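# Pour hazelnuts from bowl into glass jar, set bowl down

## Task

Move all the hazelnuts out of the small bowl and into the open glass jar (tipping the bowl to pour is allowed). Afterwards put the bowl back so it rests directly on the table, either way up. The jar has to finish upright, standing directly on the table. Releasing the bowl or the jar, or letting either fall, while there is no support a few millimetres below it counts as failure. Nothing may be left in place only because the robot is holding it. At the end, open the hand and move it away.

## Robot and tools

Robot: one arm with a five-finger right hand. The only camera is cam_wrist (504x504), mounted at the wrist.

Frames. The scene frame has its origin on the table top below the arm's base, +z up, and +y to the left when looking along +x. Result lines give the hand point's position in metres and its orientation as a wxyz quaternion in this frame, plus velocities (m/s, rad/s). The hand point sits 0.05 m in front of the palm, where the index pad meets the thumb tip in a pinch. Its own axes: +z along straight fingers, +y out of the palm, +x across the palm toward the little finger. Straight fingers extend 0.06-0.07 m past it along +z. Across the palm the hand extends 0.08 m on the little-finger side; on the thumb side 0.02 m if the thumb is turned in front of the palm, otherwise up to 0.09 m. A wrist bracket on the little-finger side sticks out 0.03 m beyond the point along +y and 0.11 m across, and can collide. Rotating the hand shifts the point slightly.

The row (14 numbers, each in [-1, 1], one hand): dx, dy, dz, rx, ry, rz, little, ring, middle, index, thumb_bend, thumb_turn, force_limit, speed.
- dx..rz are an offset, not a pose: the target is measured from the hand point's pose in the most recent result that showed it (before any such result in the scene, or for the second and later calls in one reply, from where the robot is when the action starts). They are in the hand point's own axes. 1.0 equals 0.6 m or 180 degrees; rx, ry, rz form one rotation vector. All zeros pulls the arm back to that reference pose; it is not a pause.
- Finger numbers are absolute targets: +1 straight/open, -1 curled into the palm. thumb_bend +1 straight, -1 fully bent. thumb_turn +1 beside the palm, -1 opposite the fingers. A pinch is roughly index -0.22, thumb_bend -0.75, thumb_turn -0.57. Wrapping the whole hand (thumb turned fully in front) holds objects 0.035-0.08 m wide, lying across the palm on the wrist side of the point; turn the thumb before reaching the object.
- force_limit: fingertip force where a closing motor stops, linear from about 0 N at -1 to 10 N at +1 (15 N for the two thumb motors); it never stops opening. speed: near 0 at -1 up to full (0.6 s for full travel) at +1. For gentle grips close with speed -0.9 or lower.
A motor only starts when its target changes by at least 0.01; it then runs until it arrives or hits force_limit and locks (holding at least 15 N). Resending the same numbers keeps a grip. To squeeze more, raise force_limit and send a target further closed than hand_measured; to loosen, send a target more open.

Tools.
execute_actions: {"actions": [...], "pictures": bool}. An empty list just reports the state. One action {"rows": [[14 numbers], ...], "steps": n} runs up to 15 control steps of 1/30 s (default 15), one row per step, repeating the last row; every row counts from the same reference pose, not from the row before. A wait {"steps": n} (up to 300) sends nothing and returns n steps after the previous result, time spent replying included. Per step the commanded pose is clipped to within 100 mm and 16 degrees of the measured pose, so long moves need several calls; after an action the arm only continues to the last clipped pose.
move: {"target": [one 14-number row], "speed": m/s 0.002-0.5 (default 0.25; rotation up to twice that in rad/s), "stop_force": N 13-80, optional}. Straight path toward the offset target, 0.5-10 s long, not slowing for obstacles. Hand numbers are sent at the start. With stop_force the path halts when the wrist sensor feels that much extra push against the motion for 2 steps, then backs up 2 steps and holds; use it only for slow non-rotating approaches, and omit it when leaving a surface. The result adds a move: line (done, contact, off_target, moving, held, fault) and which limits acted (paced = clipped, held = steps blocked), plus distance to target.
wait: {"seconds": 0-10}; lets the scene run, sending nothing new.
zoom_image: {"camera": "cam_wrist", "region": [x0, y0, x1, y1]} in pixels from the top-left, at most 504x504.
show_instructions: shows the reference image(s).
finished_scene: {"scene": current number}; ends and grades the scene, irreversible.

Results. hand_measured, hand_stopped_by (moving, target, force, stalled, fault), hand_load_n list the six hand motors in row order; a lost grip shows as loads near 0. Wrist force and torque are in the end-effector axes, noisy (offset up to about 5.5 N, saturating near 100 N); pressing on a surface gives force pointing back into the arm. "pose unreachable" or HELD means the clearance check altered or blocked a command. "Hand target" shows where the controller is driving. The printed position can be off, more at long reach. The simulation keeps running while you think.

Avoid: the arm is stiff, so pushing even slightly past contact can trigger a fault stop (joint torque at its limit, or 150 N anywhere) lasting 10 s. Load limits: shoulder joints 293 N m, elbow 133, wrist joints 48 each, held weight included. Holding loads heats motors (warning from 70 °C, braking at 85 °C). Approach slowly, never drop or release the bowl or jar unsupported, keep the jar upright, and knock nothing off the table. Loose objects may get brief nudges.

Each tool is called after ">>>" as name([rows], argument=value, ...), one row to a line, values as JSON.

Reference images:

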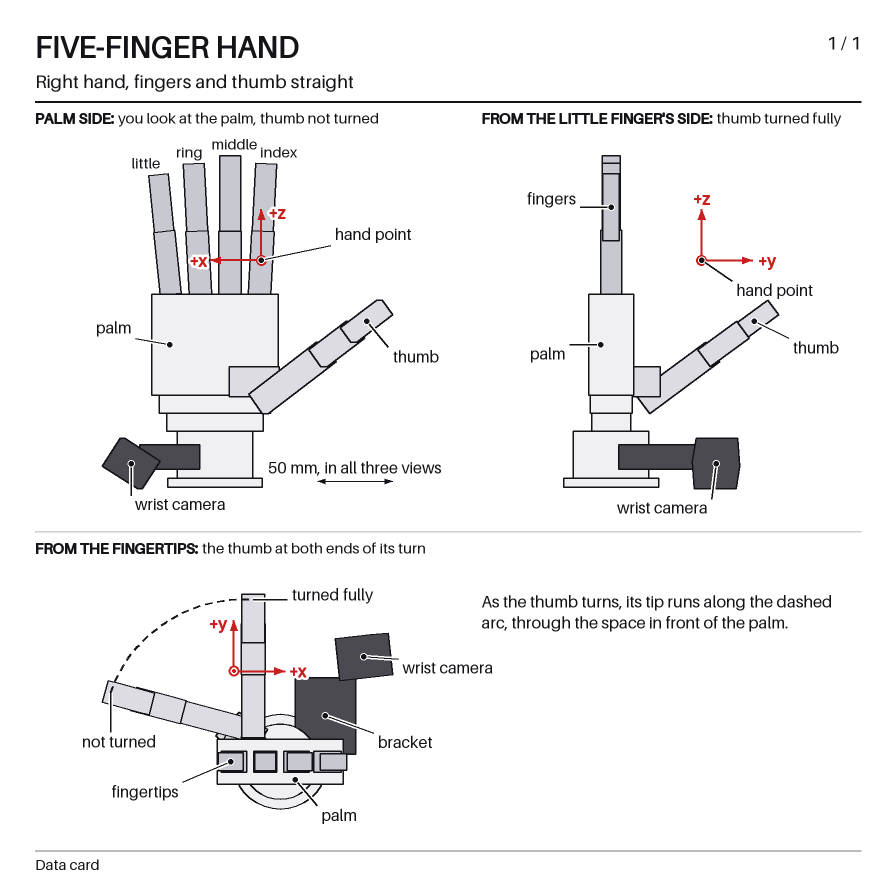

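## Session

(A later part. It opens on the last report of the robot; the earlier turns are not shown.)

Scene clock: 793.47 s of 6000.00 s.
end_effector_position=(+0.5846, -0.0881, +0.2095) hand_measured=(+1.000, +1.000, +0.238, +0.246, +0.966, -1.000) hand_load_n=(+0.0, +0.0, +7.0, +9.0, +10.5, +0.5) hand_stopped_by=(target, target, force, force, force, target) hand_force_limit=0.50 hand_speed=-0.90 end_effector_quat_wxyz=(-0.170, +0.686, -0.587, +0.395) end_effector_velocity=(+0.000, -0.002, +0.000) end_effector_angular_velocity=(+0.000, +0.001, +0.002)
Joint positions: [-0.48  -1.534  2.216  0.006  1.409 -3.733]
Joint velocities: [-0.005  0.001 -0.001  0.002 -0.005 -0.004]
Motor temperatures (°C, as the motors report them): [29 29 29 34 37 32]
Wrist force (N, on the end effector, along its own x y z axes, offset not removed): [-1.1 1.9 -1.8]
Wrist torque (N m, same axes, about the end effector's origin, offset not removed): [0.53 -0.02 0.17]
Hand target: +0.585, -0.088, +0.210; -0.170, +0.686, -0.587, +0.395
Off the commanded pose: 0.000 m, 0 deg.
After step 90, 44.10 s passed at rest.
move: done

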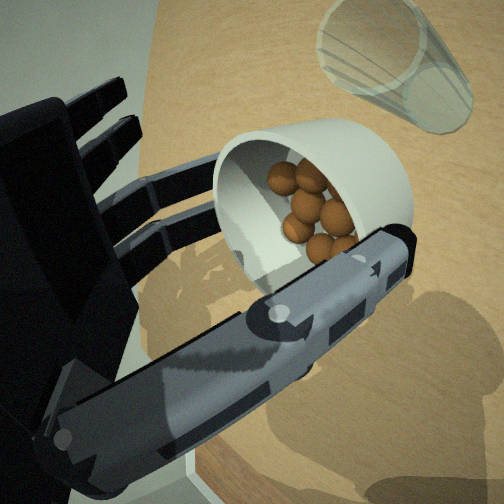

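>>> move(target=[0.1622,0.0378,0.0847,0,0.0559,-0.0618,1,1,-0.3,-0.3,-0.6,-1,0.5,-0.9], speed=0.08)

Scene clock: 843.33 s of 6000.00 s.
end_effector_position=(+0.6070, -0.1966, +0.1951) hand_measured=(+1.000, +1.000, +0.238, +0.246, +0.966, -1.000) hand_load_n=(+0.0, +0.0, +6.5, +9.0, +10.5, +0.5) hand_stopped_by=(target, target, force, force, force, target) hand_force_limit=0.50 hand_speed=-0.90 end_effector_quat_wxyz=(-0.079, +0.702, -0.531, +0.468) end_effector_velocity=(+0.001, -0.003, -0.000) end_effector_angular_velocity=(-0.007, -0.001, -0.001)
Joint positions: [-0.563 -1.464  2.2   -0.155  1.476 -3.961]
Joint velocities: [-0.003  0.002 -0.001 -0.005  0.001 -0.006]
Motor temperatures (°C, as the motors report them): [29 29 29 34 37 32]
Wrist force (N, on the end effector, along its own x y z axes, offset not removed): [-0.1 -0.9 -4.1]
Wrist torque (N m, same axes, about the end effector's origin, offset not removed): [0.18 -0.06 0.20]
Hand target: +0.607, -0.197, +0.195; -0.079, +0.702, -0.530, +0.468
Off the commanded pose: 0.000 m, 0 deg.
After step 90, 44.77 s passed at rest.
move: done

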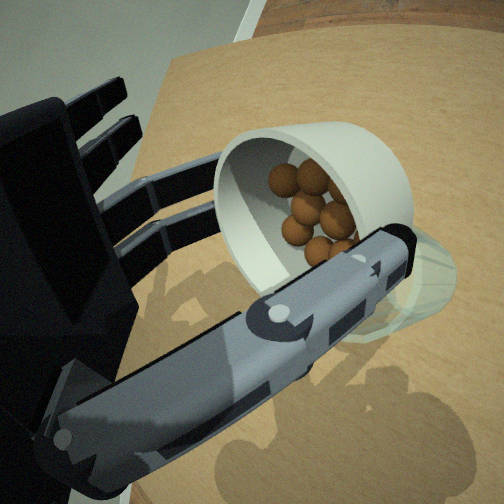

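>>> zoom_image(camera="cam_wrist", region=[200, 200, 480, 380])

Region (200, 200, 480, 380) of cam_wrist's 504x504 image, scaled by 1.800, with more detail than that image has; it fills the top 324 rows of this view, and the rest is white.

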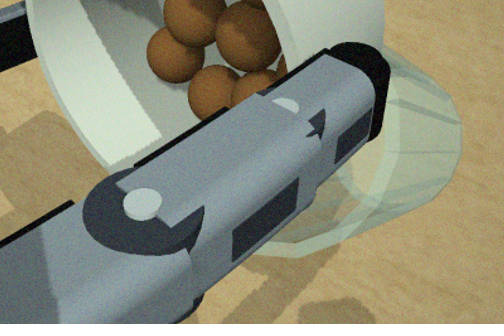

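>>> move(target=[-0.027,0.0298,0.009,0,0.0559,-0.0617,1,1,-0.3,-0.3,-0.6,-1,0.5,-0.9], speed=0.05)

Scene clock: 919.77 s of 6000.00 s.
end_effector_position=(+0.5990, -0.1930, +0.1722) hand_measured=(+1.000, +1.000, +0.240, +0.246, +0.966, -1.000) hand_load_n=(+0.0, +0.0, +11.5, +6.5, +10.5, -5.0) hand_stopped_by=(target, target, force, force, force, target) hand_force_limit=0.50 hand_speed=-0.90 end_effector_quat_wxyz=(+0.013, +0.707, -0.466, +0.533) end_effector_velocity=(+0.000, -0.000, -0.001) end_effector_angular_velocity=(-0.013, -0.001, -0.000)
Joint positions: [-0.466 -1.437  2.289 -0.407  1.67  -4.107]
Joint velocities: [ 0.004  0.003  0.003 -0.014  0.009 -0.008]
Motor temperatures (°C, as the motors report them): [29 29 29 34 37 32]
Wrist force (N, on the end effector, along its own x y z axes, offset not removed): [19.2 -5.1 -8.7]
Wrist torque (N m, same axes, about the end effector's origin, offset not removed): [0.64 -0.54 0.42]
Hand target: +0.599, -0.193, +0.172; +0.013, +0.707, -0.465, +0.533
Off the commanded pose: 0.000 m, 0 deg.
After step 90, 70.53 s passed at rest.
move: done

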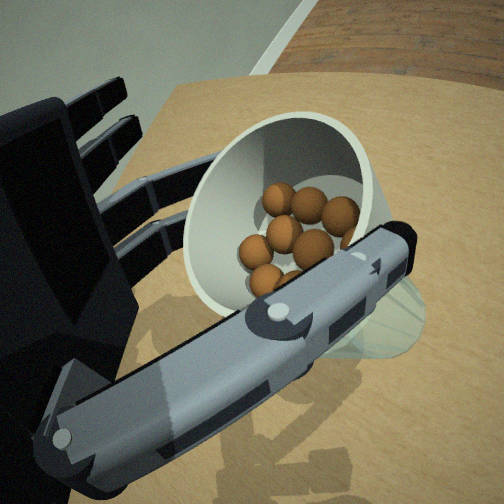

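>>> move(target=[0.0383,-0.0239,-0.0217,0,0,0,1,1,-0.3,-0.3,-0.6,-1,0.5,-0.9], speed=0.02)

Scene clock: 941.57 s of 6000.00 s.
end_effector_position=(+0.5989, -0.1930, +0.2019) hand_measured=(+1.000, +1.000, +0.240, +0.246, +0.966, -1.000) hand_load_n=(+0.0, +0.0, +11.0, +7.5, +10.5, +1.0) hand_stopped_by=(target, target, force, force, force, target) hand_force_limit=0.50 hand_speed=-0.90 end_effector_quat_wxyz=(+0.013, +0.707, -0.466, +0.533) end_effector_velocity=(-0.000, -0.001, +0.003) end_effector_angular_velocity=(-0.001, +0.001, -0.003)
Joint positions: [-0.466 -1.484  2.268 -0.339  1.67  -4.107]
Joint velocities: [-0.001 -0.004 -0.002  0.006  0.002 -0.   ]
Motor temperatures (°C, as the motors report them): [29 29 29 34 37 32]
Wrist force (N, on the end effector, along its own x y z axes, offset not removed): [-0.7 2.0 -3.5]
Wrist torque (N m, same axes, about the end effector's origin, offset not removed): [0.60 -0.06 0.33]
Hand target: +0.599, -0.193, +0.202; +0.013, +0.707, -0.466, +0.533
Off the commanded pose: 0.000 m, 0 deg.
After step 90, 17.00 s passed at rest.
move: done

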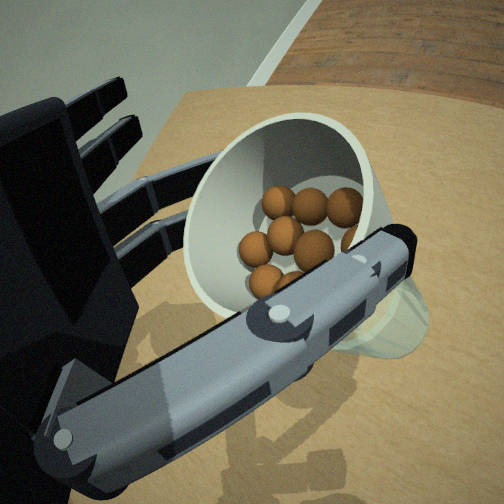

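>>> zoom_image(camera="cam_wrist", region=[160, 90, 460, 390])

Region (160, 90, 460, 390) of cam_wrist's 504x504 image, scaled by 1.680, with more detail than that image has.

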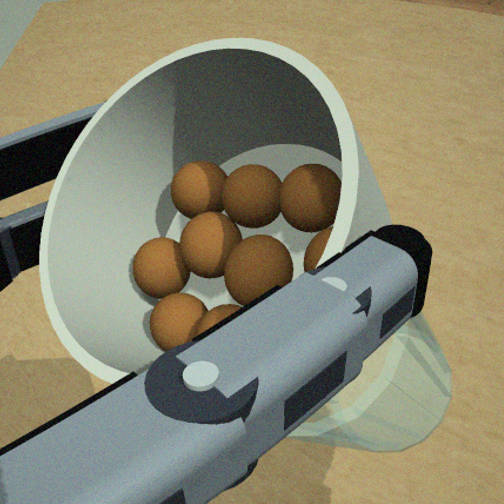

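>>> move(target=[-0.1227,-0.1063,-0.119,0,-0.0748,0.0824,1,1,-0.3,-0.3,-0.6,-1,0.5,-0.9], speed=0.1)

Scene clock: 1063.77 s of 6000.00 s.
end_effector_position=(+0.5889, -0.0732, +0.2069) hand_measured=(+1.000, +1.000, +0.240, +0.246, +0.966, -1.000) hand_load_n=(+0.0, +0.0, +11.0, +7.5, +10.5, +1.0) hand_stopped_by=(target, target, force, force, force, target) hand_force_limit=0.50 hand_speed=-0.90 end_effector_quat_wxyz=(-0.110, +0.698, -0.551, +0.444) end_effector_velocity=(+0.000, +0.002, +0.000) end_effector_angular_velocity=(+0.007, -0.001, -0.001)
Joint positions: [-0.356 -1.528  2.23  -0.085  1.602 -3.781]
Joint velocities: [ 0.002 -0.    -0.001  0.004 -0.002  0.007]
Motor temperatures (°C, as the motors report them): [29 29 30 34 37 32]
Wrist force (N, on the end effector, along its own x y z axes, offset not removed): [-2.1 2.2 -4.6]
Wrist torque (N m, same axes, about the end effector's origin, offset not removed): [0.78 0.16 0.21]
Hand target: +0.589, -0.073, +0.207; -0.110, +0.698, -0.551, +0.444
Off the commanded pose: 0.000 m, 0 deg.
After step 90, 117.00 s passed at rest.
move: done

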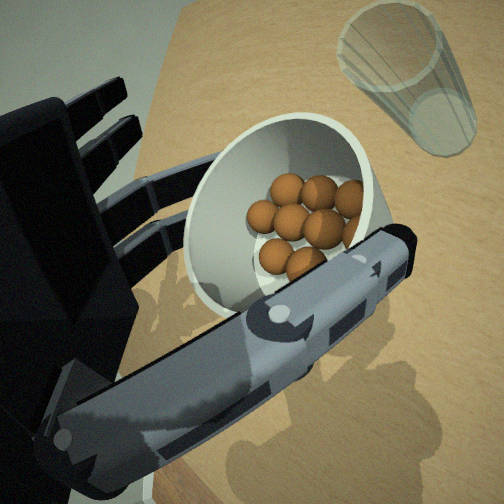

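>>> zoom_image(camera="cam_wrist", region=[320, 0, 500, 170])

Region (320, 0, 500, 170) of cam_wrist's 504x504 image, scaled by 2.800, with more detail than that image has.

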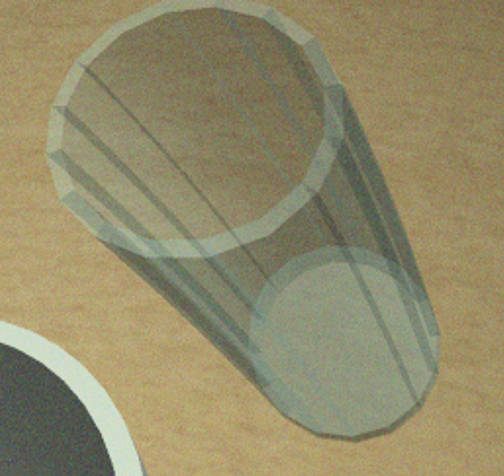

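>>> move(target=[-0.2132,0.1233,0.1023,0,0,0,1,1,-0.3,-0.3,-0.6,-1,0.5,-0.9], speed=0.12)

Scene clock: 1106.13 s of 6000.00 s.
end_effector_position=(+0.5847, -0.0103, +0.0605) hand_measured=(+1.000, +1.000, +0.240, +0.246, +0.966, -1.000) hand_load_n=(+0.0, +0.0, +11.0, +7.5, +10.5, +1.0) hand_stopped_by=(target, target, force, force, force, target) hand_force_limit=0.50 hand_speed=-0.90 end_effector_quat_wxyz=(-0.110, +0.698, -0.551, +0.444) end_effector_velocity=(-0.000, +0.001, -0.003) end_effector_angular_velocity=(-0.001, +0.001, -0.000)
Joint positions: [-0.208 -1.282  2.317 -0.41   1.722 -3.695]
Joint velocities: [ 0.003  0.005  0.001 -0.005  0.003  0.001]
Motor temperatures (°C, as the motors report them): [29 29 30 34 37 32]
Wrist force (N, on the end effector, along its own x y z axes, offset not removed): [-2.1 3.1 -3.0]
Wrist torque (N m, same axes, about the end effector's origin, offset not removed): [0.77 0.18 0.24]
Hand target: +0.585, -0.010, +0.060; -0.110, +0.698, -0.551, +0.444
Off the commanded pose: 0.001 m, 0 deg.
After step 90, 37.50 s passed at rest.
move: done

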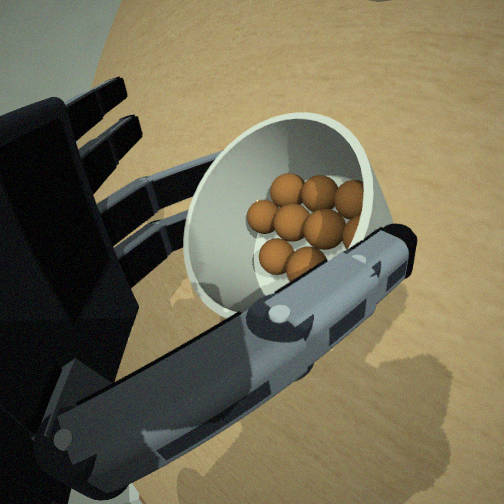

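>>> move(target=[-0.0166,0.0214,0.0194,0,0,0,1,1,-0.3,-0.3,-0.6,-1,0.5,-0.9], speed=0.008, stop_force=13)

Scene clock: 1118.27 s of 6000.00 s.
end_effector_position=(+0.5847, -0.0103, +0.0408) hand_measured=(+1.000, +1.000, +0.240, +0.246, +0.966, -1.000) hand_load_n=(+0.0, +0.0, +11.0, +6.5, +10.5, +0.0) hand_stopped_by=(target, target, force, force, force, target) hand_force_limit=0.50 hand_speed=-0.90 end_effector_quat_wxyz=(-0.110, +0.698, -0.551, +0.444) end_effector_velocity=(-0.001, +0.000, -0.002) end_effector_angular_velocity=(-0.001, +0.002, +0.000)
Joint positions: [-0.208 -1.244  2.323 -0.455  1.722 -3.695]
Joint velocities: [ 0.     0.004  0.002 -0.004  0.001 -0.001]
Motor temperatures (°C, as the motors report them): [29 29 30 34 37 32]
Wrist force (N, on the end effector, along its own x y z axes, offset not removed): [0.8 -3.2 -8.1]
Wrist torque (N m, same axes, about the end effector's origin, offset not removed): [0.58 -0.08 0.16]
Hand target: +0.585, -0.010, +0.041; -0.110, +0.698, -0.551, +0.444
Off the commanded pose: 0.000 m, 0 deg.
After step 90, 6.43 s passed at rest.
move: done

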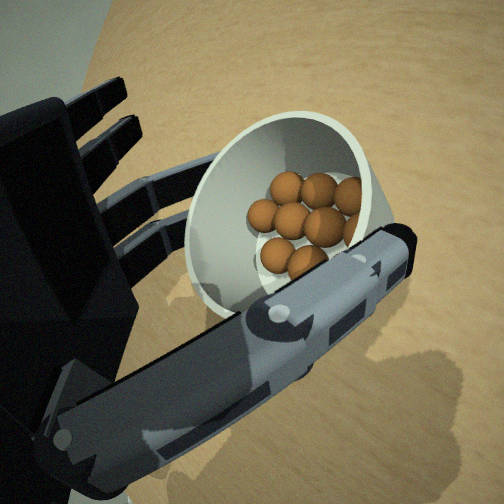

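>>> execute_actions([
  {"rows": [[0,0,0,0,0,0,1,1,0.45,0.45,1,-1,0.0,-0.6]], "steps": 15},
])

Scene clock: 1126.83 s of 6000.00 s.
end_effector_position=(+0.5846, -0.0103, +0.0407) hand_measured=(+1.000, +1.000, +0.450, +0.450, +1.000, -1.000) hand_load_n=(+0.0, +0.0, +0.0, +0.0, +0.0, +0.0) hand_stopped_by=(target, target, moving, moving, target, target) hand_force_limit=0.00 hand_speed=-0.60 end_effector_quat_wxyz=(-0.110, +0.698, -0.551, +0.444) end_effector_velocity=(+0.000, -0.000, +0.000) end_effector_angular_velocity=(-0.001, -0.000, +0.000)
Joint positions: [-0.208 -1.244  2.323 -0.455  1.722 -3.695]
Joint velocities: [ 0.    -0.    -0.001  0.     0.    -0.   ]
Motor temperatures (°C, as the motors report them): [29 29 30 34 37 32]
Wrist force (N, on the end effector, along its own x y z axes, offset not removed): [1.7 -2.7 -0.6]
Wrist torque (N m, same axes, about the end effector's origin, offset not removed): [-0.21 -0.46 0.28]
Hand target: +0.585, -0.010, +0.041; -0.110, +0.698, -0.551, +0.444
Off the commanded pose: 0.000 m, 0 deg.
Steps of this call (steps 1 to 90: nothing new was sent; then 5.07 s passed at rest; steps 91 to 105: all 15 steps of this action). Readings (end_effector_position | what the end effector reports):
91: (+0.5847, -0.0103, +0.0405) | hand_measured=(+1.000, +1.000, +0.240, +0.246, +0.966, -1.000) hand_load_n=(+0.0, +0.0, +11.0, +6.5, +10.5, +0.0) hand_stopped_by=(target, target, moving, moving, moving, target) hand_force_limit=0.00 hand_speed=-0.60
92: (+0.5847, -0.0103, +0.0405) | hand_measured=(+1.000, +1.000, +0.240, +0.246, +0.966, -1.000) hand_load_n=(+0.0, +0.0, +11.0, +6.5, +10.5, +0.0) hand_stopped_by=(target, target, moving, moving, moving, target) hand_force_limit=0.00 hand_speed=-0.60
94: (+0.5847, -0.0103, +0.0405) | hand_measured=(+1.000, +1.000, +0.258, +0.264, +0.976, -1.000) hand_load_n=(+0.0, +0.0, +5.5, +1.5, +5.5, +1.0) hand_stopped_by=(target, target, moving, moving, moving, target) hand_force_limit=0.00 hand_speed=-0.60
98: (+0.5846, -0.0103, +0.0406) | hand_measured=(+1.000, +1.000, +0.348, +0.354, +1.000, -1.000) hand_load_n=(+0.0, +0.0, +0.0, +0.0, +0.0, +0.0) hand_stopped_by=(target, target, moving, moving, moving, target) hand_force_limit=0.00 hand_speed=-0.60
105: the state above

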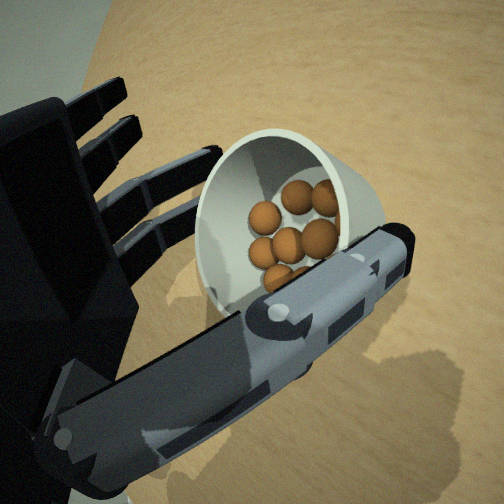

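>>> zoom_image(camera="cam_wrist", region=[170, 100, 430, 340])

Region (170, 100, 430, 340) of cam_wrist's 504x504 image, scaled by 1.938, with more detail than that image has; it fills the top 465 rows of this view, and the rest is white.

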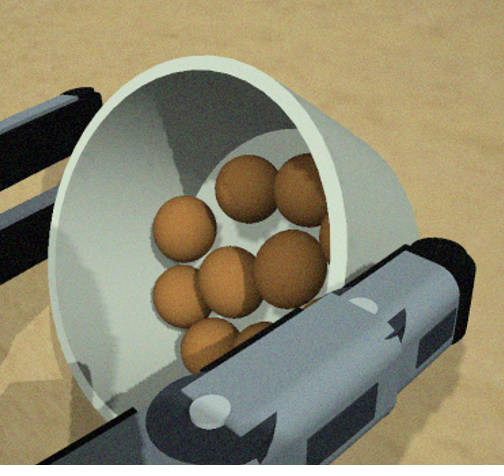

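>>> move(target=[0.0358,-0.0595,-0.0733,0,-0.1119,0.1235,1,1,1,1,1,-1,0.0,0], speed=0.08)

Scene clock: 1182.07 s of 6000.00 s.
end_effector_position=(+0.5762, -0.0009, +0.0995) hand_measured=(+1.000, +1.000, +1.000, +1.000, +1.000, -1.000) hand_load_n=(+0.0, +0.0, +0.0, +0.0, +0.0, +0.0) hand_stopped_by=(target, target, target, target, target, target) hand_force_limit=0.00 hand_speed=0.00 end_effector_quat_wxyz=(-0.287, +0.646, -0.646, +0.287) end_effector_velocity=(-0.000, +0.000, +0.001) end_effector_angular_velocity=(+0.015, -0.000, +0.001)
Joint positions: [-0.472 -1.356  2.298 -0.145  1.206 -3.496]
Joint velocities: [-0.008 -0.    -0.001  0.007 -0.015  0.003]
Motor temperatures (°C, as the motors report them): [29 29 30 34 37 32]
Wrist force (N, on the end effector, along its own x y z axes, offset not removed): [-0.6 1.1 -3.7]
Wrist torque (N m, same axes, about the end effector's origin, offset not removed): [0.58 -0.11 0.09]
Hand target: +0.576, -0.001, +0.100; -0.287, +0.646, -0.647, +0.286
Off the commanded pose: 0.000 m, 0 deg.
After step 100, 48.27 s passed at rest.
move: done

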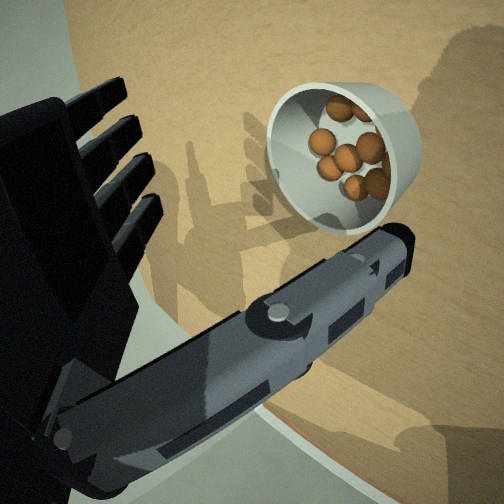

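>>> execute_actions(actions=[])

Scene clock: 1229.00 s of 6000.00 s.
end_effector_position=(+0.5761, -0.0008, +0.0997) hand_measured=(+1.000, +1.000, +1.000, +1.000, +1.000, -1.000) hand_load_n=(+0.0, +0.0, +0.0, +0.0, +0.0, +0.0) hand_stopped_by=(target, target, target, target, target, target) hand_force_limit=0.00 hand_speed=0.00 end_effector_quat_wxyz=(-0.287, +0.646, -0.647, +0.286) end_effector_velocity=(-0.001, +0.001, -0.000) end_effector_angular_velocity=(+0.001, +0.002, +0.000)
Joint positions: [-0.473 -1.356  2.298 -0.144  1.204 -3.495]
Joint velocities: [-0.    -0.     0.001  0.002 -0.    -0.   ]
Motor temperatures (°C, as the motors report them): [29 29 30 34 37 32]
Wrist force (N, on the end effector, along its own x y z axes, offset not removed): [-0.4 -0.8 -3.0]
Wrist torque (N m, same axes, about the end effector's origin, offset not removed): [0.29 -0.12 0.08]
Hand target: +0.576, -0.001, +0.100; -0.287, +0.646, -0.647, +0.286
Off the commanded pose: 0.000 m, 0 deg.
Steps of this call (steps 1 to 90: nothing new was sent; then 43.93 s passed at rest). Readings (end_effector_position | what the end effector reports):
1: (+0.5762, -0.0009, +0.0996) | hand_measured=(+1.000, +1.000, +1.000, +1.000, +1.000, -1.000) hand_load_n=(+0.0, +0.0, +0.0, +0.0, +0.0, +0.0) hand_stopped_by=(target, target, target, target, target, target) hand_force_limit=0.00 hand_speed=0.00
2: (+0.5762, -0.0009, +0.0996) | hand_measured=(+1.000, +1.000, +1.000, +1.000, +1.000, -1.000) hand_load_n=(+0.0, +0.0, +0.0, +0.0, +0.0, +0.0) hand_stopped_by=(target, target, target, target, target, target) hand_force_limit=0.00 hand_speed=0.00
4: (+0.5761, -0.0008, +0.0997) | hand_measured=(+1.000, +1.000, +1.000, +1.000, +1.000, -1.000) hand_load_n=(+0.0, +0.0, +0.0, +0.0, +0.0, +0.0) hand_stopped_by=(target, target, target, target, target, target) hand_force_limit=0.00 hand_speed=0.00
8: (+0.5761, -0.0008, +0.0997) | hand_measured=(+1.000, +1.000, +1.000, +1.000, +1.000, -1.000) hand_load_n=(+0.0, +0.0, +0.0, +0.0, +0.0, +0.0) hand_stopped_by=(target, target, target, target, target, target) hand_force_limit=0.00 hand_speed=0.00
90: the state above

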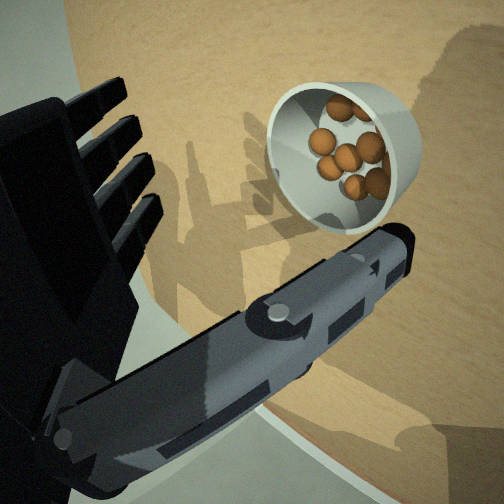

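>>> move(target=[0.0225,0.026,0.0458,0,0,0,1,1,1,1,1,-1,0,0], speed=0.08)

Scene clock: 1277.97 s of 6000.00 s.
end_effector_position=(+0.5860, -0.0141, +0.0700) hand_measured=(+1.000, +1.000, +1.000, +1.000, +1.000, -1.000) hand_load_n=(+0.0, +0.0, +0.0, +0.0, +0.0, +0.0) hand_stopped_by=(target, target, target, target, target, target) hand_force_limit=0.00 hand_speed=0.00 end_effector_quat_wxyz=(-0.287, +0.646, -0.647, +0.286) end_effector_velocity=(+0.000, +0.000, -0.002) end_effector_angular_velocity=(+0.002, +0.001, +0.000)
Joint positions: [-0.49  -1.287  2.289 -0.2    1.192 -3.509]
Joint velocities: [-0.     0.004 -0.001 -0.002 -0.002  0.001]
Motor temperatures (°C, as the motors report them): [29 29 30 34 37 32]
Wrist force (N, on the end effector, along its own x y z axes, offset not removed): [0.2 2.8 -3.4]
Wrist torque (N m, same axes, about the end effector's origin, offset not removed): [0.84 -0.21 0.29]
Hand target: +0.586, -0.014, +0.070; -0.287, +0.646, -0.647, +0.286
Off the commanded pose: 0.000 m, 0 deg.
After step 90, 45.03 s passed at rest.
move: done

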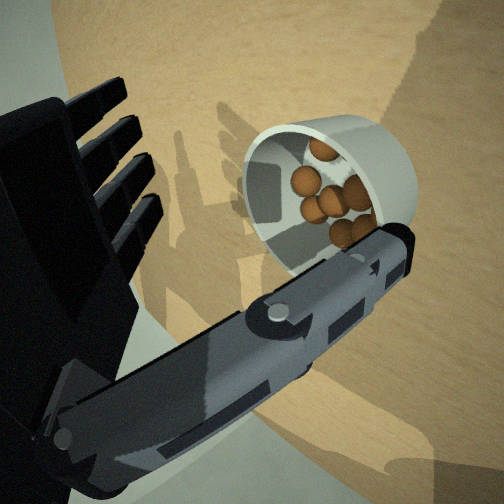

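>>> move(target=[0,0.0272,0.0245,0,0,0,1,1,1,1,1,-1,0,0], speed=0.03)

Scene clock: 1306.27 s of 6000.00 s.
end_effector_position=(+0.5859, -0.0141, +0.0483) hand_measured=(+1.000, +1.000, +1.000, +1.000, +1.000, -1.000) hand_load_n=(+0.0, +0.0, +0.0, +0.0, +0.0, +0.0) hand_stopped_by=(target, target, target, target, target, target) hand_force_limit=0.00 hand_speed=0.00 end_effector_quat_wxyz=(-0.287, +0.646, -0.647, +0.286) end_effector_velocity=(-0.000, -0.001, -0.002) end_effector_angular_velocity=(-0.002, +0.001, -0.001)
Joint positions: [-0.49  -1.246  2.297 -0.248  1.192 -3.509]
Joint velocities: [-0.     0.004  0.001 -0.005  0.002 -0.   ]
Motor temperatures (°C, as the motors report them): [29 29 30 34 37 32]
Wrist force (N, on the end effector, along its own x y z axes, offset not removed): [2.4 0.1 -1.4]
Wrist torque (N m, same axes, about the end effector's origin, offset not removed): [0.30 -0.66 0.26]
Hand target: +0.586, -0.014, +0.048; -0.287, +0.646, -0.647, +0.286
Off the commanded pose: 0.000 m, 0 deg.
After step 90, 24.20 s passed at rest.
move: done

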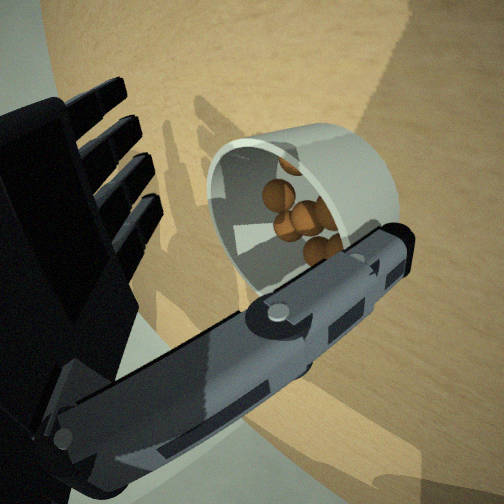

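>>> execute_actions([
  {"rows":[[0,0,0,0,0,0,1,1,0.3,0.3,1,-1,-0.2,-0.5]],"steps":15},
], pictures=false)

>>> execute_actions([
  {"rows":[[0,0,0,0,0,0,1,1,-0.2,-0.2,1,-1,-0.2,-0.8]],"steps":15},
], pictures=false)

>>> execute_actions([
  {"steps":60},
])

Scene clock: 1328.40 s of 6000.00 s.
end_effector_position=(+0.5859, -0.0141, +0.0482) hand_measured=(+1.000, +1.000, +0.670, +0.670, +1.000, -1.000) hand_load_n=(+0.0, +0.0, +0.0, +0.0, +0.0, +0.0) hand_stopped_by=(target, target, moving, moving, target, target) hand_force_limit=-0.20 hand_speed=-0.50 end_effector_quat_wxyz=(-0.287, +0.646, -0.647, +0.286) end_effector_velocity=(-0.000, +0.000, +0.000) end_effector_angular_velocity=(-0.001, -0.000, +0.001)
Joint positions: [-0.49  -1.246  2.297 -0.248  1.192 -3.509]
Joint velocities: [ 0.001 -0.     0.    -0.     0.    -0.001]
Motor temperatures (°C, as the motors report them): [29 29 30 34 37 32]
Wrist force (N, on the end effector, along its own x y z axes, offset not removed): [0.4 1.8 -3.8]
Wrist torque (N m, same axes, about the end effector's origin, offset not removed): [0.60 -0.17 0.20]
Hand target: +0.586, -0.014, +0.048; -0.287, +0.646, -0.647, +0.286
Off the commanded pose: 0.000 m, 0 deg.
Steps of this call (steps 1 to 90: nothing new was sent; then 18.63 s passed at rest; steps 91 to 105: all 15 steps of this action). Readings (end_effector_position | what the end effector reports):
91: (+0.5859, -0.0141, +0.0480) | hand_measured=(+1.000, +1.000, +1.000, +1.000, +1.000, -1.000) hand_load_n=(+0.0, +0.0, +0.0, +0.0, +0.0, +0.0) hand_stopped_by=(target, target, moving, moving, target, target) hand_force_limit=-0.20 hand_speed=-0.50
92: (+0.5859, -0.0141, +0.0480) | hand_measured=(+1.000, +1.000, +1.000, +1.000, +1.000, -1.000) hand_load_n=(+0.0, +0.0, +0.0, +0.0, +0.0, +0.0) hand_stopped_by=(target, target, moving, moving, target, target) hand_force_limit=-0.20 hand_speed=-0.50
94: (+0.5859, -0.0141, +0.0480) | hand_measured=(+1.000, +1.000, +0.974, +0.974, +1.000, -1.000) hand_load_n=(+0.0, +0.0, +0.0, +0.0, +0.0, +0.0) hand_stopped_by=(target, target, moving, moving, target, target) hand_force_limit=-0.20 hand_speed=-0.50
98: (+0.5859, -0.0141, +0.0481) | hand_measured=(+1.000, +1.000, +0.864, +0.864, +1.000, -1.000) hand_load_n=(+0.0, +0.0, +0.0, +0.0, +0.0, +0.0) hand_stopped_by=(target, target, moving, moving, target, target) hand_force_limit=-0.20 hand_speed=-0.50
105: the state above

Scene clock: 1328.90 s of 6000.00 s.
end_effector_position=(+0.5859, -0.0141, +0.0482) hand_measured=(+1.000, +1.000, +0.484, +0.484, +1.000, -1.000) hand_load_n=(+0.0, +0.0, +0.0, +0.0, +0.0, +0.0) hand_stopped_by=(target, target, moving, moving, target, target) hand_force_limit=-0.20 hand_speed=-0.80 end_effector_quat_wxyz=(-0.287, +0.646, -0.647, +0.286) end_effector_velocity=(+0.000, +0.000, +0.000) end_effector_angular_velocity=(-0.001, -0.001, +0.000)
Joint positions: [-0.49  -1.246  2.297 -0.248  1.192 -3.509]
Joint velocities: [ 0.001 -0.    -0.    -0.     0.    -0.   ]
Motor temperatures (°C, as the motors report them): [29 29 30 34 37 32]
Wrist force (N, on the end effector, along its own x y z axes, offset not removed): [1.2 1.5 -4.5]
Wrist torque (N m, same axes, about the end effector's origin, offset not removed): [0.68 -0.20 0.24]
Hand target: +0.586, -0.014, +0.048; -0.287, +0.646, -0.647, +0.286
Off the commanded pose: 0.000 m, 0 deg.
Steps of this call (steps 1 to 15: all 15 steps of this action). Readings (end_effector_position | what the end effector reports):
1: (+0.5859, -0.0141, +0.0482) | hand_measured=(+1.000, +1.000, +0.642, +0.642, +1.000, -1.000) hand_load_n=(+0.0, +0.0, +0.0, +0.0, +0.0, +0.0) hand_stopped_by=(target, target, moving, moving, target, target) hand_force_limit=-0.20 hand_speed=-0.80
2: (+0.5859, -0.0141, +0.0482) | hand_measured=(+1.000, +1.000, +0.628, +0.628, +1.000, -1.000) hand_load_n=(+0.0, +0.0, +0.0, +0.0, +0.0, +0.0) hand_stopped_by=(target, target, moving, moving, target, target) hand_force_limit=-0.20 hand_speed=-0.80
4: (+0.5859, -0.0141, +0.0482) | hand_measured=(+1.000, +1.000, +0.606, +0.606, +1.000, -1.000) hand_load_n=(+0.0, +0.0, +0.0, +0.0, +0.0, +0.0) hand_stopped_by=(target, target, moving, moving, target, target) hand_force_limit=-0.20 hand_speed=-0.80
8: (+0.5859, -0.0141, +0.0482) | hand_measured=(+1.000, +1.000, +0.562, +0.562, +1.000, -1.000) hand_load_n=(+0.0, +0.0, +0.0, +0.0, +0.0, +0.0) hand_stopped_by=(target, target, moving, moving, target, target) hand_force_limit=-0.20 hand_speed=-0.80
15: the state above

Scene clock: 1330.90 s of 6000.00 s.
end_effector_position=(+0.5859, -0.0141, +0.0482) hand_measured=(+1.000, +1.000, +0.230, +0.254, +1.000, -1.000) hand_load_n=(+0.0, +0.0, +4.5, +5.0, +1.5, +0.0) hand_stopped_by=(target, target, force, force, target, target) hand_force_limit=-0.20 hand_speed=-0.80 end_effector_quat_wxyz=(-0.287, +0.646, -0.647, +0.286) end_effector_velocity=(+0.001, -0.001, +0.000) end_effector_angular_velocity=(-0.002, -0.001, -0.001)
Joint positions: [-0.49  -1.246  2.297 -0.248  1.192 -3.509]
Joint velocities: [-0.001  0.    -0.001 -0.001  0.001 -0.   ]
Motor temperatures (°C, as the motors report them): [29 29 30 34 37 32]
Wrist force (N, on the end effector, along its own x y z axes, offset not removed): [2.5 4.1 -4.0]
Wrist torque (N m, same axes, about the end effector's origin, offset not removed): [0.92 -0.47 0.45]
Hand target: +0.586, -0.014, +0.048; -0.287, +0.646, -0.647, +0.286
Off the commanded pose: 0.000 m, 0 deg.
Steps of this call (steps 1 to 60: nothing new was sent). Readings (end_effector_position | what the end effector reports):
1: (+0.5859, -0.0141, +0.0482) | hand_measured=(+1.000, +1.000, +0.474, +0.474, +1.000, -1.000) hand_load_n=(+0.0, +0.0, +0.0, +0.0, +0.0, +0.0) hand_stopped_by=(target, target, moving, moving, target, target) hand_force_limit=-0.20 hand_speed=-0.80
2: (+0.5859, -0.0141, +0.0482) | hand_measured=(+1.000, +1.000, +0.462, +0.462, +1.000, -1.000) hand_load_n=(+0.0, +0.0, +0.0, +0.0, +0.0, +0.0) hand_stopped_by=(target, target, moving, moving, target, target) hand_force_limit=-0.20 hand_speed=-0.80
4: (+0.5859, -0.0141, +0.0482) | hand_measured=(+1.000, +1.000, +0.440, +0.440, +1.000, -1.000) hand_load_n=(+0.0, +0.0, +0.0, +0.0, +0.0, +0.0) hand_stopped_by=(target, target, moving, moving, target, target) hand_force_limit=-0.20 hand_speed=-0.80
8: (+0.5859, -0.0141, +0.0482) | hand_measured=(+1.000, +1.000, +0.396, +0.396, +1.000, -1.000) hand_load_n=(+0.0, +0.0, +0.0, +0.0, +0.0, +0.0) hand_stopped_by=(target, target, moving, moving, target, target) hand_force_limit=-0.20 hand_speed=-0.80
60: the state above

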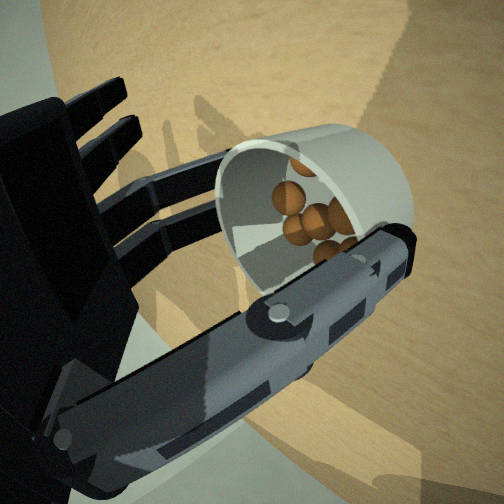

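Bowl is against the thumb now. Tighten.

>>> execute_actions([
  {"rows":[[0,0,0,0,0,0,1,1,0.23,0.25,-0.5,-1,0,-0.8]],"steps":15},
], pictures=false)

>>> execute_actions([
  {"steps":60},
], pictures=false)

Scene clock: 1342.63 s of 6000.00 s.
end_effector_position=(+0.5859, -0.0141, +0.0482) hand_measured=(+1.000, +1.000, +0.232, +0.254, +0.978, -1.000) hand_load_n=(+0.0, +0.0, +5.0, +5.5, +7.0, +0.0) hand_stopped_by=(target, target, force, force, force, target) hand_force_limit=0.00 hand_speed=-0.80 end_effector_quat_wxyz=(-0.287, +0.646, -0.647, +0.286) end_effector_velocity=(-0.001, -0.000, -0.000) end_effector_angular_velocity=(-0.001, +0.002, -0.002)
Joint positions: [-0.49  -1.246  2.297 -0.248  1.192 -3.509]
Joint velocities: [-0.    -0.     0.001  0.     0.002 -0.   ]
Motor temperatures (°C, as the motors report them): [29 29 30 34 37 32]
Wrist force (N, on the end effector, along its own x y z axes, offset not removed): [0.7 -0.4 -1.5]
Wrist torque (N m, same axes, about the end effector's origin, offset not removed): [0.07 -0.19 0.19]
Hand target: +0.586, -0.014, +0.048; -0.287, +0.646, -0.647, +0.286
Off the commanded pose: 0.000 m, 0 deg.
Steps of this call (steps 1 to 90: nothing new was sent; then 8.23 s passed at rest; steps 91 to 105: all 15 steps of this action). Readings (end_effector_position | what the end effector reports):
91: (+0.5859, -0.0141, +0.0482) | hand_measured=(+1.000, +1.000, +0.230, +0.254, +1.000, -1.000) hand_load_n=(+0.0, +0.0, +4.5, +5.0, +1.5, +0.0) hand_stopped_by=(target, target, moving, force, moving, target) hand_force_limit=0.00 hand_speed=-0.80
92: (+0.5859, -0.0141, +0.0482) | hand_measured=(+1.000, +1.000, +0.230, +0.254, +1.000, -1.000) hand_load_n=(+0.0, +0.0, +4.5, +5.0, +1.5, +0.0) hand_stopped_by=(target, target, moving, force, moving, target) hand_force_limit=0.00 hand_speed=-0.80
94: (+0.5859, -0.0141, +0.0482) | hand_measured=(+1.000, +1.000, +0.230, +0.254, +0.996, -1.000) hand_load_n=(+0.0, +0.0, +5.0, +5.0, +2.5, +0.0) hand_stopped_by=(target, target, moving, force, moving, target) hand_force_limit=0.00 hand_speed=-0.80
98: (+0.5859, -0.0141, +0.0482) | hand_measured=(+1.000, +1.000, +0.232, +0.254, +0.974, -1.000) hand_load_n=(+0.0, +0.0, +5.0, +5.5, +7.5, +0.0) hand_stopped_by=(target, target, force, force, force, target) hand_force_limit=0.00 hand_speed=-0.80
105: the state above

Scene clock: 1344.63 s of 6000.00 s.
end_effector_position=(+0.5859, -0.0141, +0.0482) hand_measured=(+1.000, +1.000, +0.232, +0.254, +0.978, -1.000) hand_load_n=(+0.0, +0.0, +5.0, +5.5, +7.0, +0.0) hand_stopped_by=(target, target, force, force, force, target) hand_force_limit=0.00 hand_speed=-0.80 end_effector_quat_wxyz=(-0.287, +0.646, -0.647, +0.286) end_effector_velocity=(+0.000, +0.000, -0.000) end_effector_angular_velocity=(-0.001, -0.000, +0.001)
Joint positions: [-0.49  -1.246  2.297 -0.248  1.192 -3.509]
Joint velocities: [ 0.001  0.    -0.    -0.    -0.    -0.001]
Motor temperatures (°C, as the motors report them): [29 29 30 34 37 32]
Wrist force (N, on the end effector, along its own x y z axes, offset not removed): [0.0 3.9 -4.1]
Wrist torque (N m, same axes, about the end effector's origin, offset not removed): [0.92 -0.15 0.20]
Hand target: +0.586, -0.014, +0.048; -0.287, +0.646, -0.647, +0.286
Off the commanded pose: 0.000 m, 0 deg.
Steps of this call (steps 1 to 60: nothing new was sent). Readings (end_effector_position | what the end effector reports):
1: (+0.5859, -0.0141, +0.0482) | hand_measured=(+1.000, +1.000, +0.232, +0.254, +0.978, -1.000) hand_load_n=(+0.0, +0.0, +5.0, +5.5, +7.0, +0.0) hand_stopped_by=(target, target, force, force, force, target) hand_force_limit=0.00 hand_speed=-0.80
2: (+0.5859, -0.0141, +0.0482) | hand_measured=(+1.000, +1.000, +0.232, +0.254, +0.978, -1.000) hand_load_n=(+0.0, +0.0, +5.0, +5.5, +7.0, +0.0) hand_stopped_by=(target, target, force, force, force, target) hand_force_limit=0.00 hand_speed=-0.80
4: (+0.5859, -0.0141, +0.0482) | hand_measured=(+1.000, +1.000, +0.232, +0.254, +0.978, -1.000) hand_load_n=(+0.0, +0.0, +5.0, +5.5, +7.0, +0.0) hand_stopped_by=(target, target, force, force, force, target) hand_force_limit=0.00 hand_speed=-0.80
8: (+0.5859, -0.0141, +0.0482) | hand_measured=(+1.000, +1.000, +0.232, +0.254, +0.978, -1.000) hand_load_n=(+0.0, +0.0, +5.0, +5.5, +7.0, +0.0) hand_stopped_by=(target, target, force, force, force, target) hand_force_limit=0.00 hand_speed=-0.80
60: the state above

>>> execute_actions([
  {"rows":[[0,0,0,0,0,0,1,1,-0.3,-0.3,-0.6,-1,0.5,-0.9]],"steps":15},
])

Scene clock: 1350.33 s of 6000.00 s.
end_effector_position=(+0.5859, -0.0141, +0.0482) hand_measured=(+1.000, +1.000, +0.222, +0.246, +0.966, -1.000) hand_load_n=(+0.0, +0.0, +7.5, +8.0, +10.5, +0.0) hand_stopped_by=(target, target, force, force, force, target) hand_force_limit=0.50 hand_speed=-0.90 end_effector_quat_wxyz=(-0.287, +0.646, -0.647, +0.286) end_effector_velocity=(-0.000, +0.000, +0.000) end_effector_angular_velocity=(+0.000, +0.000, -0.000)
Joint positions: [-0.49  -1.246  2.297 -0.248  1.192 -3.509]
Joint velocities: [-0. -0.  0.  0. -0.  0.]
Motor temperatures (°C, as the motors report them): [29 29 30 34 37 32]
Wrist force (N, on the end effector, along its own x y z axes, offset not removed): [-0.4 2.2 -2.9]
Wrist torque (N m, same axes, about the end effector's origin, offset not removed): [0.62 0.04 0.24]
Hand target: +0.586, -0.014, +0.048; -0.287, +0.646, -0.647, +0.286
Off the commanded pose: 0.000 m, 0 deg.
Steps of this call (steps 1 to 90: nothing new was sent; then 2.20 s passed at rest; steps 91 to 105: all 15 steps of this action). Readings (end_effector_position | what the end effector reports):
91: (+0.5859, -0.0141, +0.0482) | hand_measured=(+1.000, +1.000, +0.232, +0.254, +0.978, -1.000) hand_load_n=(+0.0, +0.0, +5.0, +5.5, +7.0, +0.0) hand_stopped_by=(target, target, moving, moving, moving, target) hand_force_limit=0.50 hand_speed=-0.90
92: (+0.5859, -0.0141, +0.0482) | hand_measured=(+1.000, +1.000, +0.232, +0.254, +0.978, -1.000) hand_load_n=(+0.0, +0.0, +5.0, +5.5, +7.0, +0.0) hand_stopped_by=(target, target, moving, moving, moving, target) hand_force_limit=0.50 hand_speed=-0.90
94: (+0.5859, -0.0141, +0.0482) | hand_measured=(+1.000, +1.000, +0.228, +0.250, +0.978, -1.000) hand_load_n=(+0.0, +0.0, +6.0, +6.5, +7.0, +0.0) hand_stopped_by=(target, target, moving, moving, moving, target) hand_force_limit=0.50 hand_speed=-0.90
98: (+0.5859, -0.0141, +0.0482) | hand_measured=(+1.000, +1.000, +0.222, +0.246, +0.968, -1.000) hand_load_n=(+0.0, +0.0, +7.5, +8.0, +10.0, +0.0) hand_stopped_by=(target, target, force, force, moving, target) hand_force_limit=0.50 hand_speed=-0.90
105: the state above

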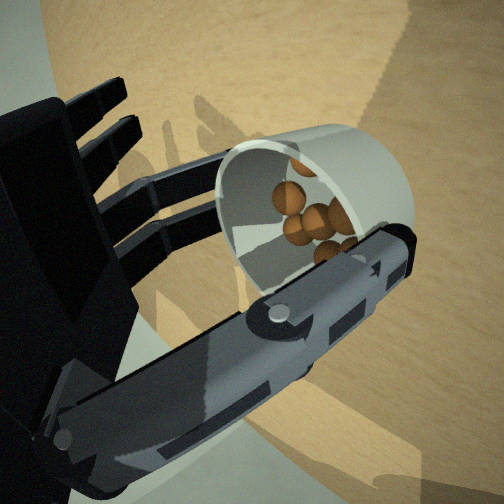

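>>> move(target=[0.0933,-0.2168,-0.175,0,0,0,1,1,-0.3,-0.3,-0.6,-1,0.5,-0.9], speed=0.1)

Scene clock: 1375.17 s of 6000.00 s.
end_effector_position=(+0.5954, -0.0703, +0.2144) hand_measured=(+1.000, +1.000, +0.222, +0.246, +0.966, -1.000) hand_load_n=(+0.0, +0.0, +7.5, +8.0, +10.5, +0.0) hand_stopped_by=(target, target, force, force, force, target) hand_force_limit=0.50 hand_speed=-0.90 end_effector_quat_wxyz=(-0.287, +0.646, -0.647, +0.286) end_effector_velocity=(+0.000, -0.001, +0.003) end_effector_angular_velocity=(+0.001, +0.000, +0.000)
Joint positions: [-0.595 -1.474  2.16   0.151  1.121 -3.592]
Joint velocities: [-0.002 -0.003 -0.004  0.008 -0.002 -0.001]
Motor temperatures (°C, as the motors report them): [29 29 30 34 37 32]
Wrist force (N, on the end effector, along its own x y z axes, offset not removed): [-0.7 5.2 -4.7]
Wrist torque (N m, same axes, about the end effector's origin, offset not removed): [1.13 0.06 0.22]
Hand target: +0.595, -0.070, +0.215; -0.287, +0.646, -0.647, +0.286
Off the commanded pose: 0.001 m, 0 deg.
After step 90, 19.57 s passed at rest.
move: done

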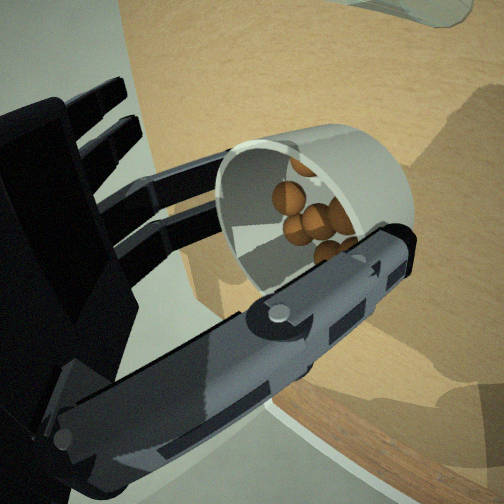

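>>> move(target=[0.2,-0.0085,0.0094,0,0.1118,-0.1236,1,1,-0.3,-0.3,-0.6,-1,0.5,-0.9], speed=0.08)

Scene clock: 1427.10 s of 6000.00 s.
end_effector_position=(+0.6030, -0.1900, +0.2142) hand_measured=(+1.000, +1.000, +0.222, +0.246, +0.966, -1.000) hand_load_n=(+0.0, +0.0, +7.5, +8.5, +10.5, +1.0) hand_stopped_by=(target, target, force, force, force, target) hand_force_limit=0.50 hand_speed=-0.90 end_effector_quat_wxyz=(-0.111, +0.698, -0.551, +0.443) end_effector_velocity=(+0.001, -0.003, +0.001) end_effector_angular_velocity=(-0.011, -0.002, -0.000)
Joint positions: [-0.591 -1.492  2.174 -0.056  1.409 -3.917]
Joint velocities: [ 0.     0.    -0.    -0.007  0.005 -0.007]
Motor temperatures (°C, as the motors report them): [29 29 30 34 37 32]
Wrist force (N, on the end effector, along its own x y z axes, offset not removed): [1.3 2.1 -1.9]
Wrist torque (N m, same axes, about the end effector's origin, offset not removed): [0.49 -0.45 0.43]
Hand target: +0.603, -0.190, +0.214; -0.110, +0.698, -0.551, +0.444
Off the commanded pose: 0.000 m, 0 deg.
After step 90, 45.27 s passed at rest.
move: done

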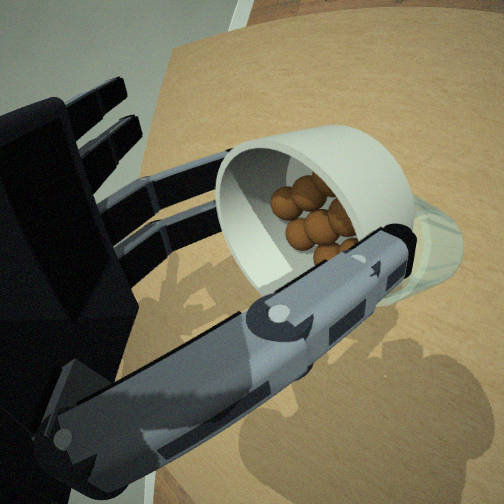

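>>> move(target=[0.0001,0.0172,0.0155,0,0.0745,-0.0824,1,1,-0.3,-0.3,-0.6,-1,0.5,-0.9], speed=0.05)

Scene clock: 1442.63 s of 6000.00 s.
end_effector_position=(+0.6028, -0.1970, +0.2023) hand_measured=(+1.000, +1.000, +0.222, +0.246, +0.966, -1.000) hand_load_n=(+0.0, +0.0, +6.5, +8.5, +10.5, +1.0) hand_stopped_by=(target, target, force, force, force, target) hand_force_limit=0.50 hand_speed=-0.90 end_effector_quat_wxyz=(+0.012, +0.707, -0.466, +0.532) end_effector_velocity=(-0.001, +0.000, -0.001) end_effector_angular_velocity=(-0.012, +0.002, +0.000)
Joint positions: [-0.471 -1.478  2.259 -0.334  1.663 -4.108]
Joint velocities: [ 0.005  0.002  0.005 -0.011  0.009 -0.009]
Motor temperatures (°C, as the motors report them): [29 29 30 34 37 32]
Wrist force (N, on the end effector, along its own x y z axes, offset not removed): [0.7 3.5 -1.3]
Wrist torque (N m, same axes, about the end effector's origin, offset not removed): [0.68 -0.50 0.30]
Hand target: +0.603, -0.197, +0.202; +0.012, +0.707, -0.465, +0.532
Off the commanded pose: 0.000 m, 0 deg.
After step 90, 8.77 s passed at rest.
move: done

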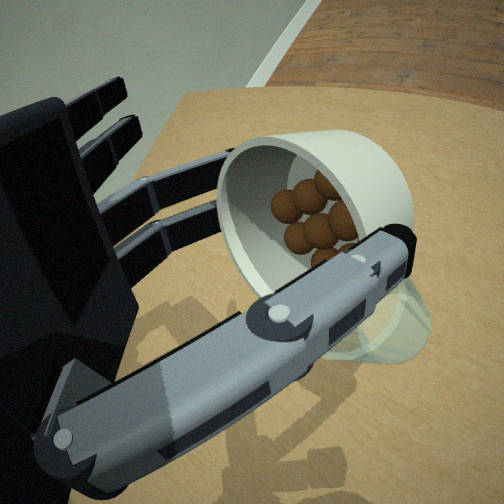

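>>> zoom_image(camera="cam_wrist", region=[240,200,480,420])

Region (240, 200, 480, 420) of cam_wrist's 504x504 image, scaled by 2.100, with more detail than that image has; it fills the top 462 rows of this view, and the rest is white.

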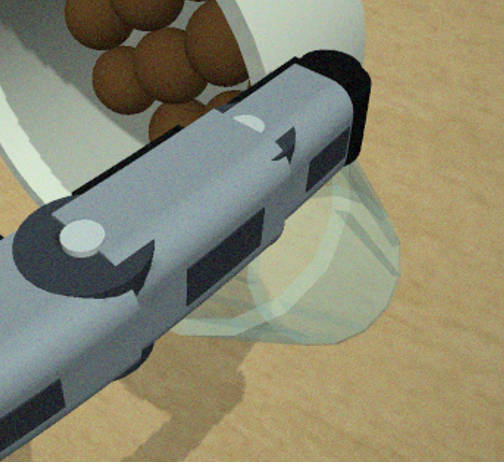

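>>> move(target=[-0.0012,0.0183,0.0008,0,0,0,1,1,-0.3,-0.3,-0.6,-1,0.5,-0.9], speed=0.03)

Scene clock: 1563.43 s of 6000.00 s.
end_effector_position=(+0.5960, -0.2028, +0.1964) hand_measured=(+1.000, +1.000, +0.222, +0.246, +0.966, -1.000) hand_load_n=(+0.0, +0.0, +6.5, +8.5, +10.5, +1.0) hand_stopped_by=(target, target, force, force, force, target) hand_force_limit=0.50 hand_speed=-0.90 end_effector_quat_wxyz=(+0.012, +0.707, -0.466, +0.532) end_effector_velocity=(-0.001, -0.002, -0.001) end_effector_angular_velocity=(-0.000, +0.000, +0.001)
Joint positions: [-0.492 -1.48   2.275 -0.349  1.645 -4.117]
Joint velocities: [-0.005 -0.     0.003 -0.003 -0.005 -0.003]
Motor temperatures (°C, as the motors report them): [29 29 30 34 37 32]
Wrist force (N, on the end effector, along its own x y z axes, offset not removed): [-0.8 -0.4 -5.5]
Wrist torque (N m, same axes, about the end effector's origin, offset not removed): [0.37 -0.08 0.03]
Hand target: +0.596, -0.203, +0.196; +0.012, +0.707, -0.466, +0.532
Off the commanded pose: 0.000 m, 0 deg.
After step 90, 117.00 s passed at rest.
move: done

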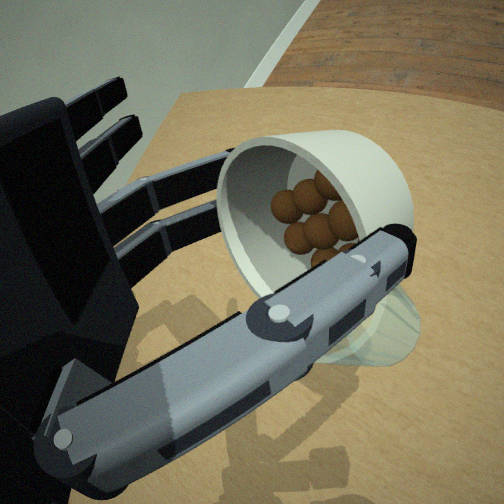

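>>> zoom_image(camera="cam_wrist", region=[260,230,460,410])

Region (260, 230, 460, 410) of cam_wrist's 504x504 image, scaled by 2.520, with more detail than that image has; it fills the top 454 rows of this view, and the rest is white.

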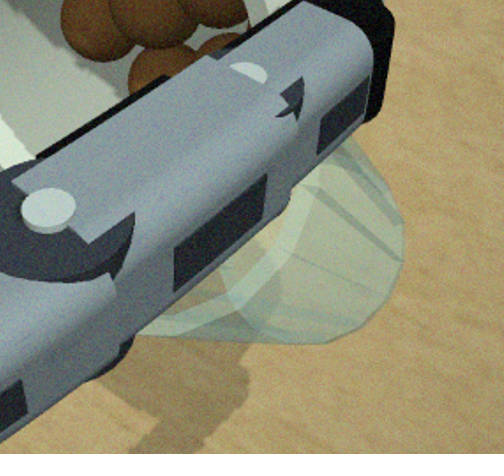

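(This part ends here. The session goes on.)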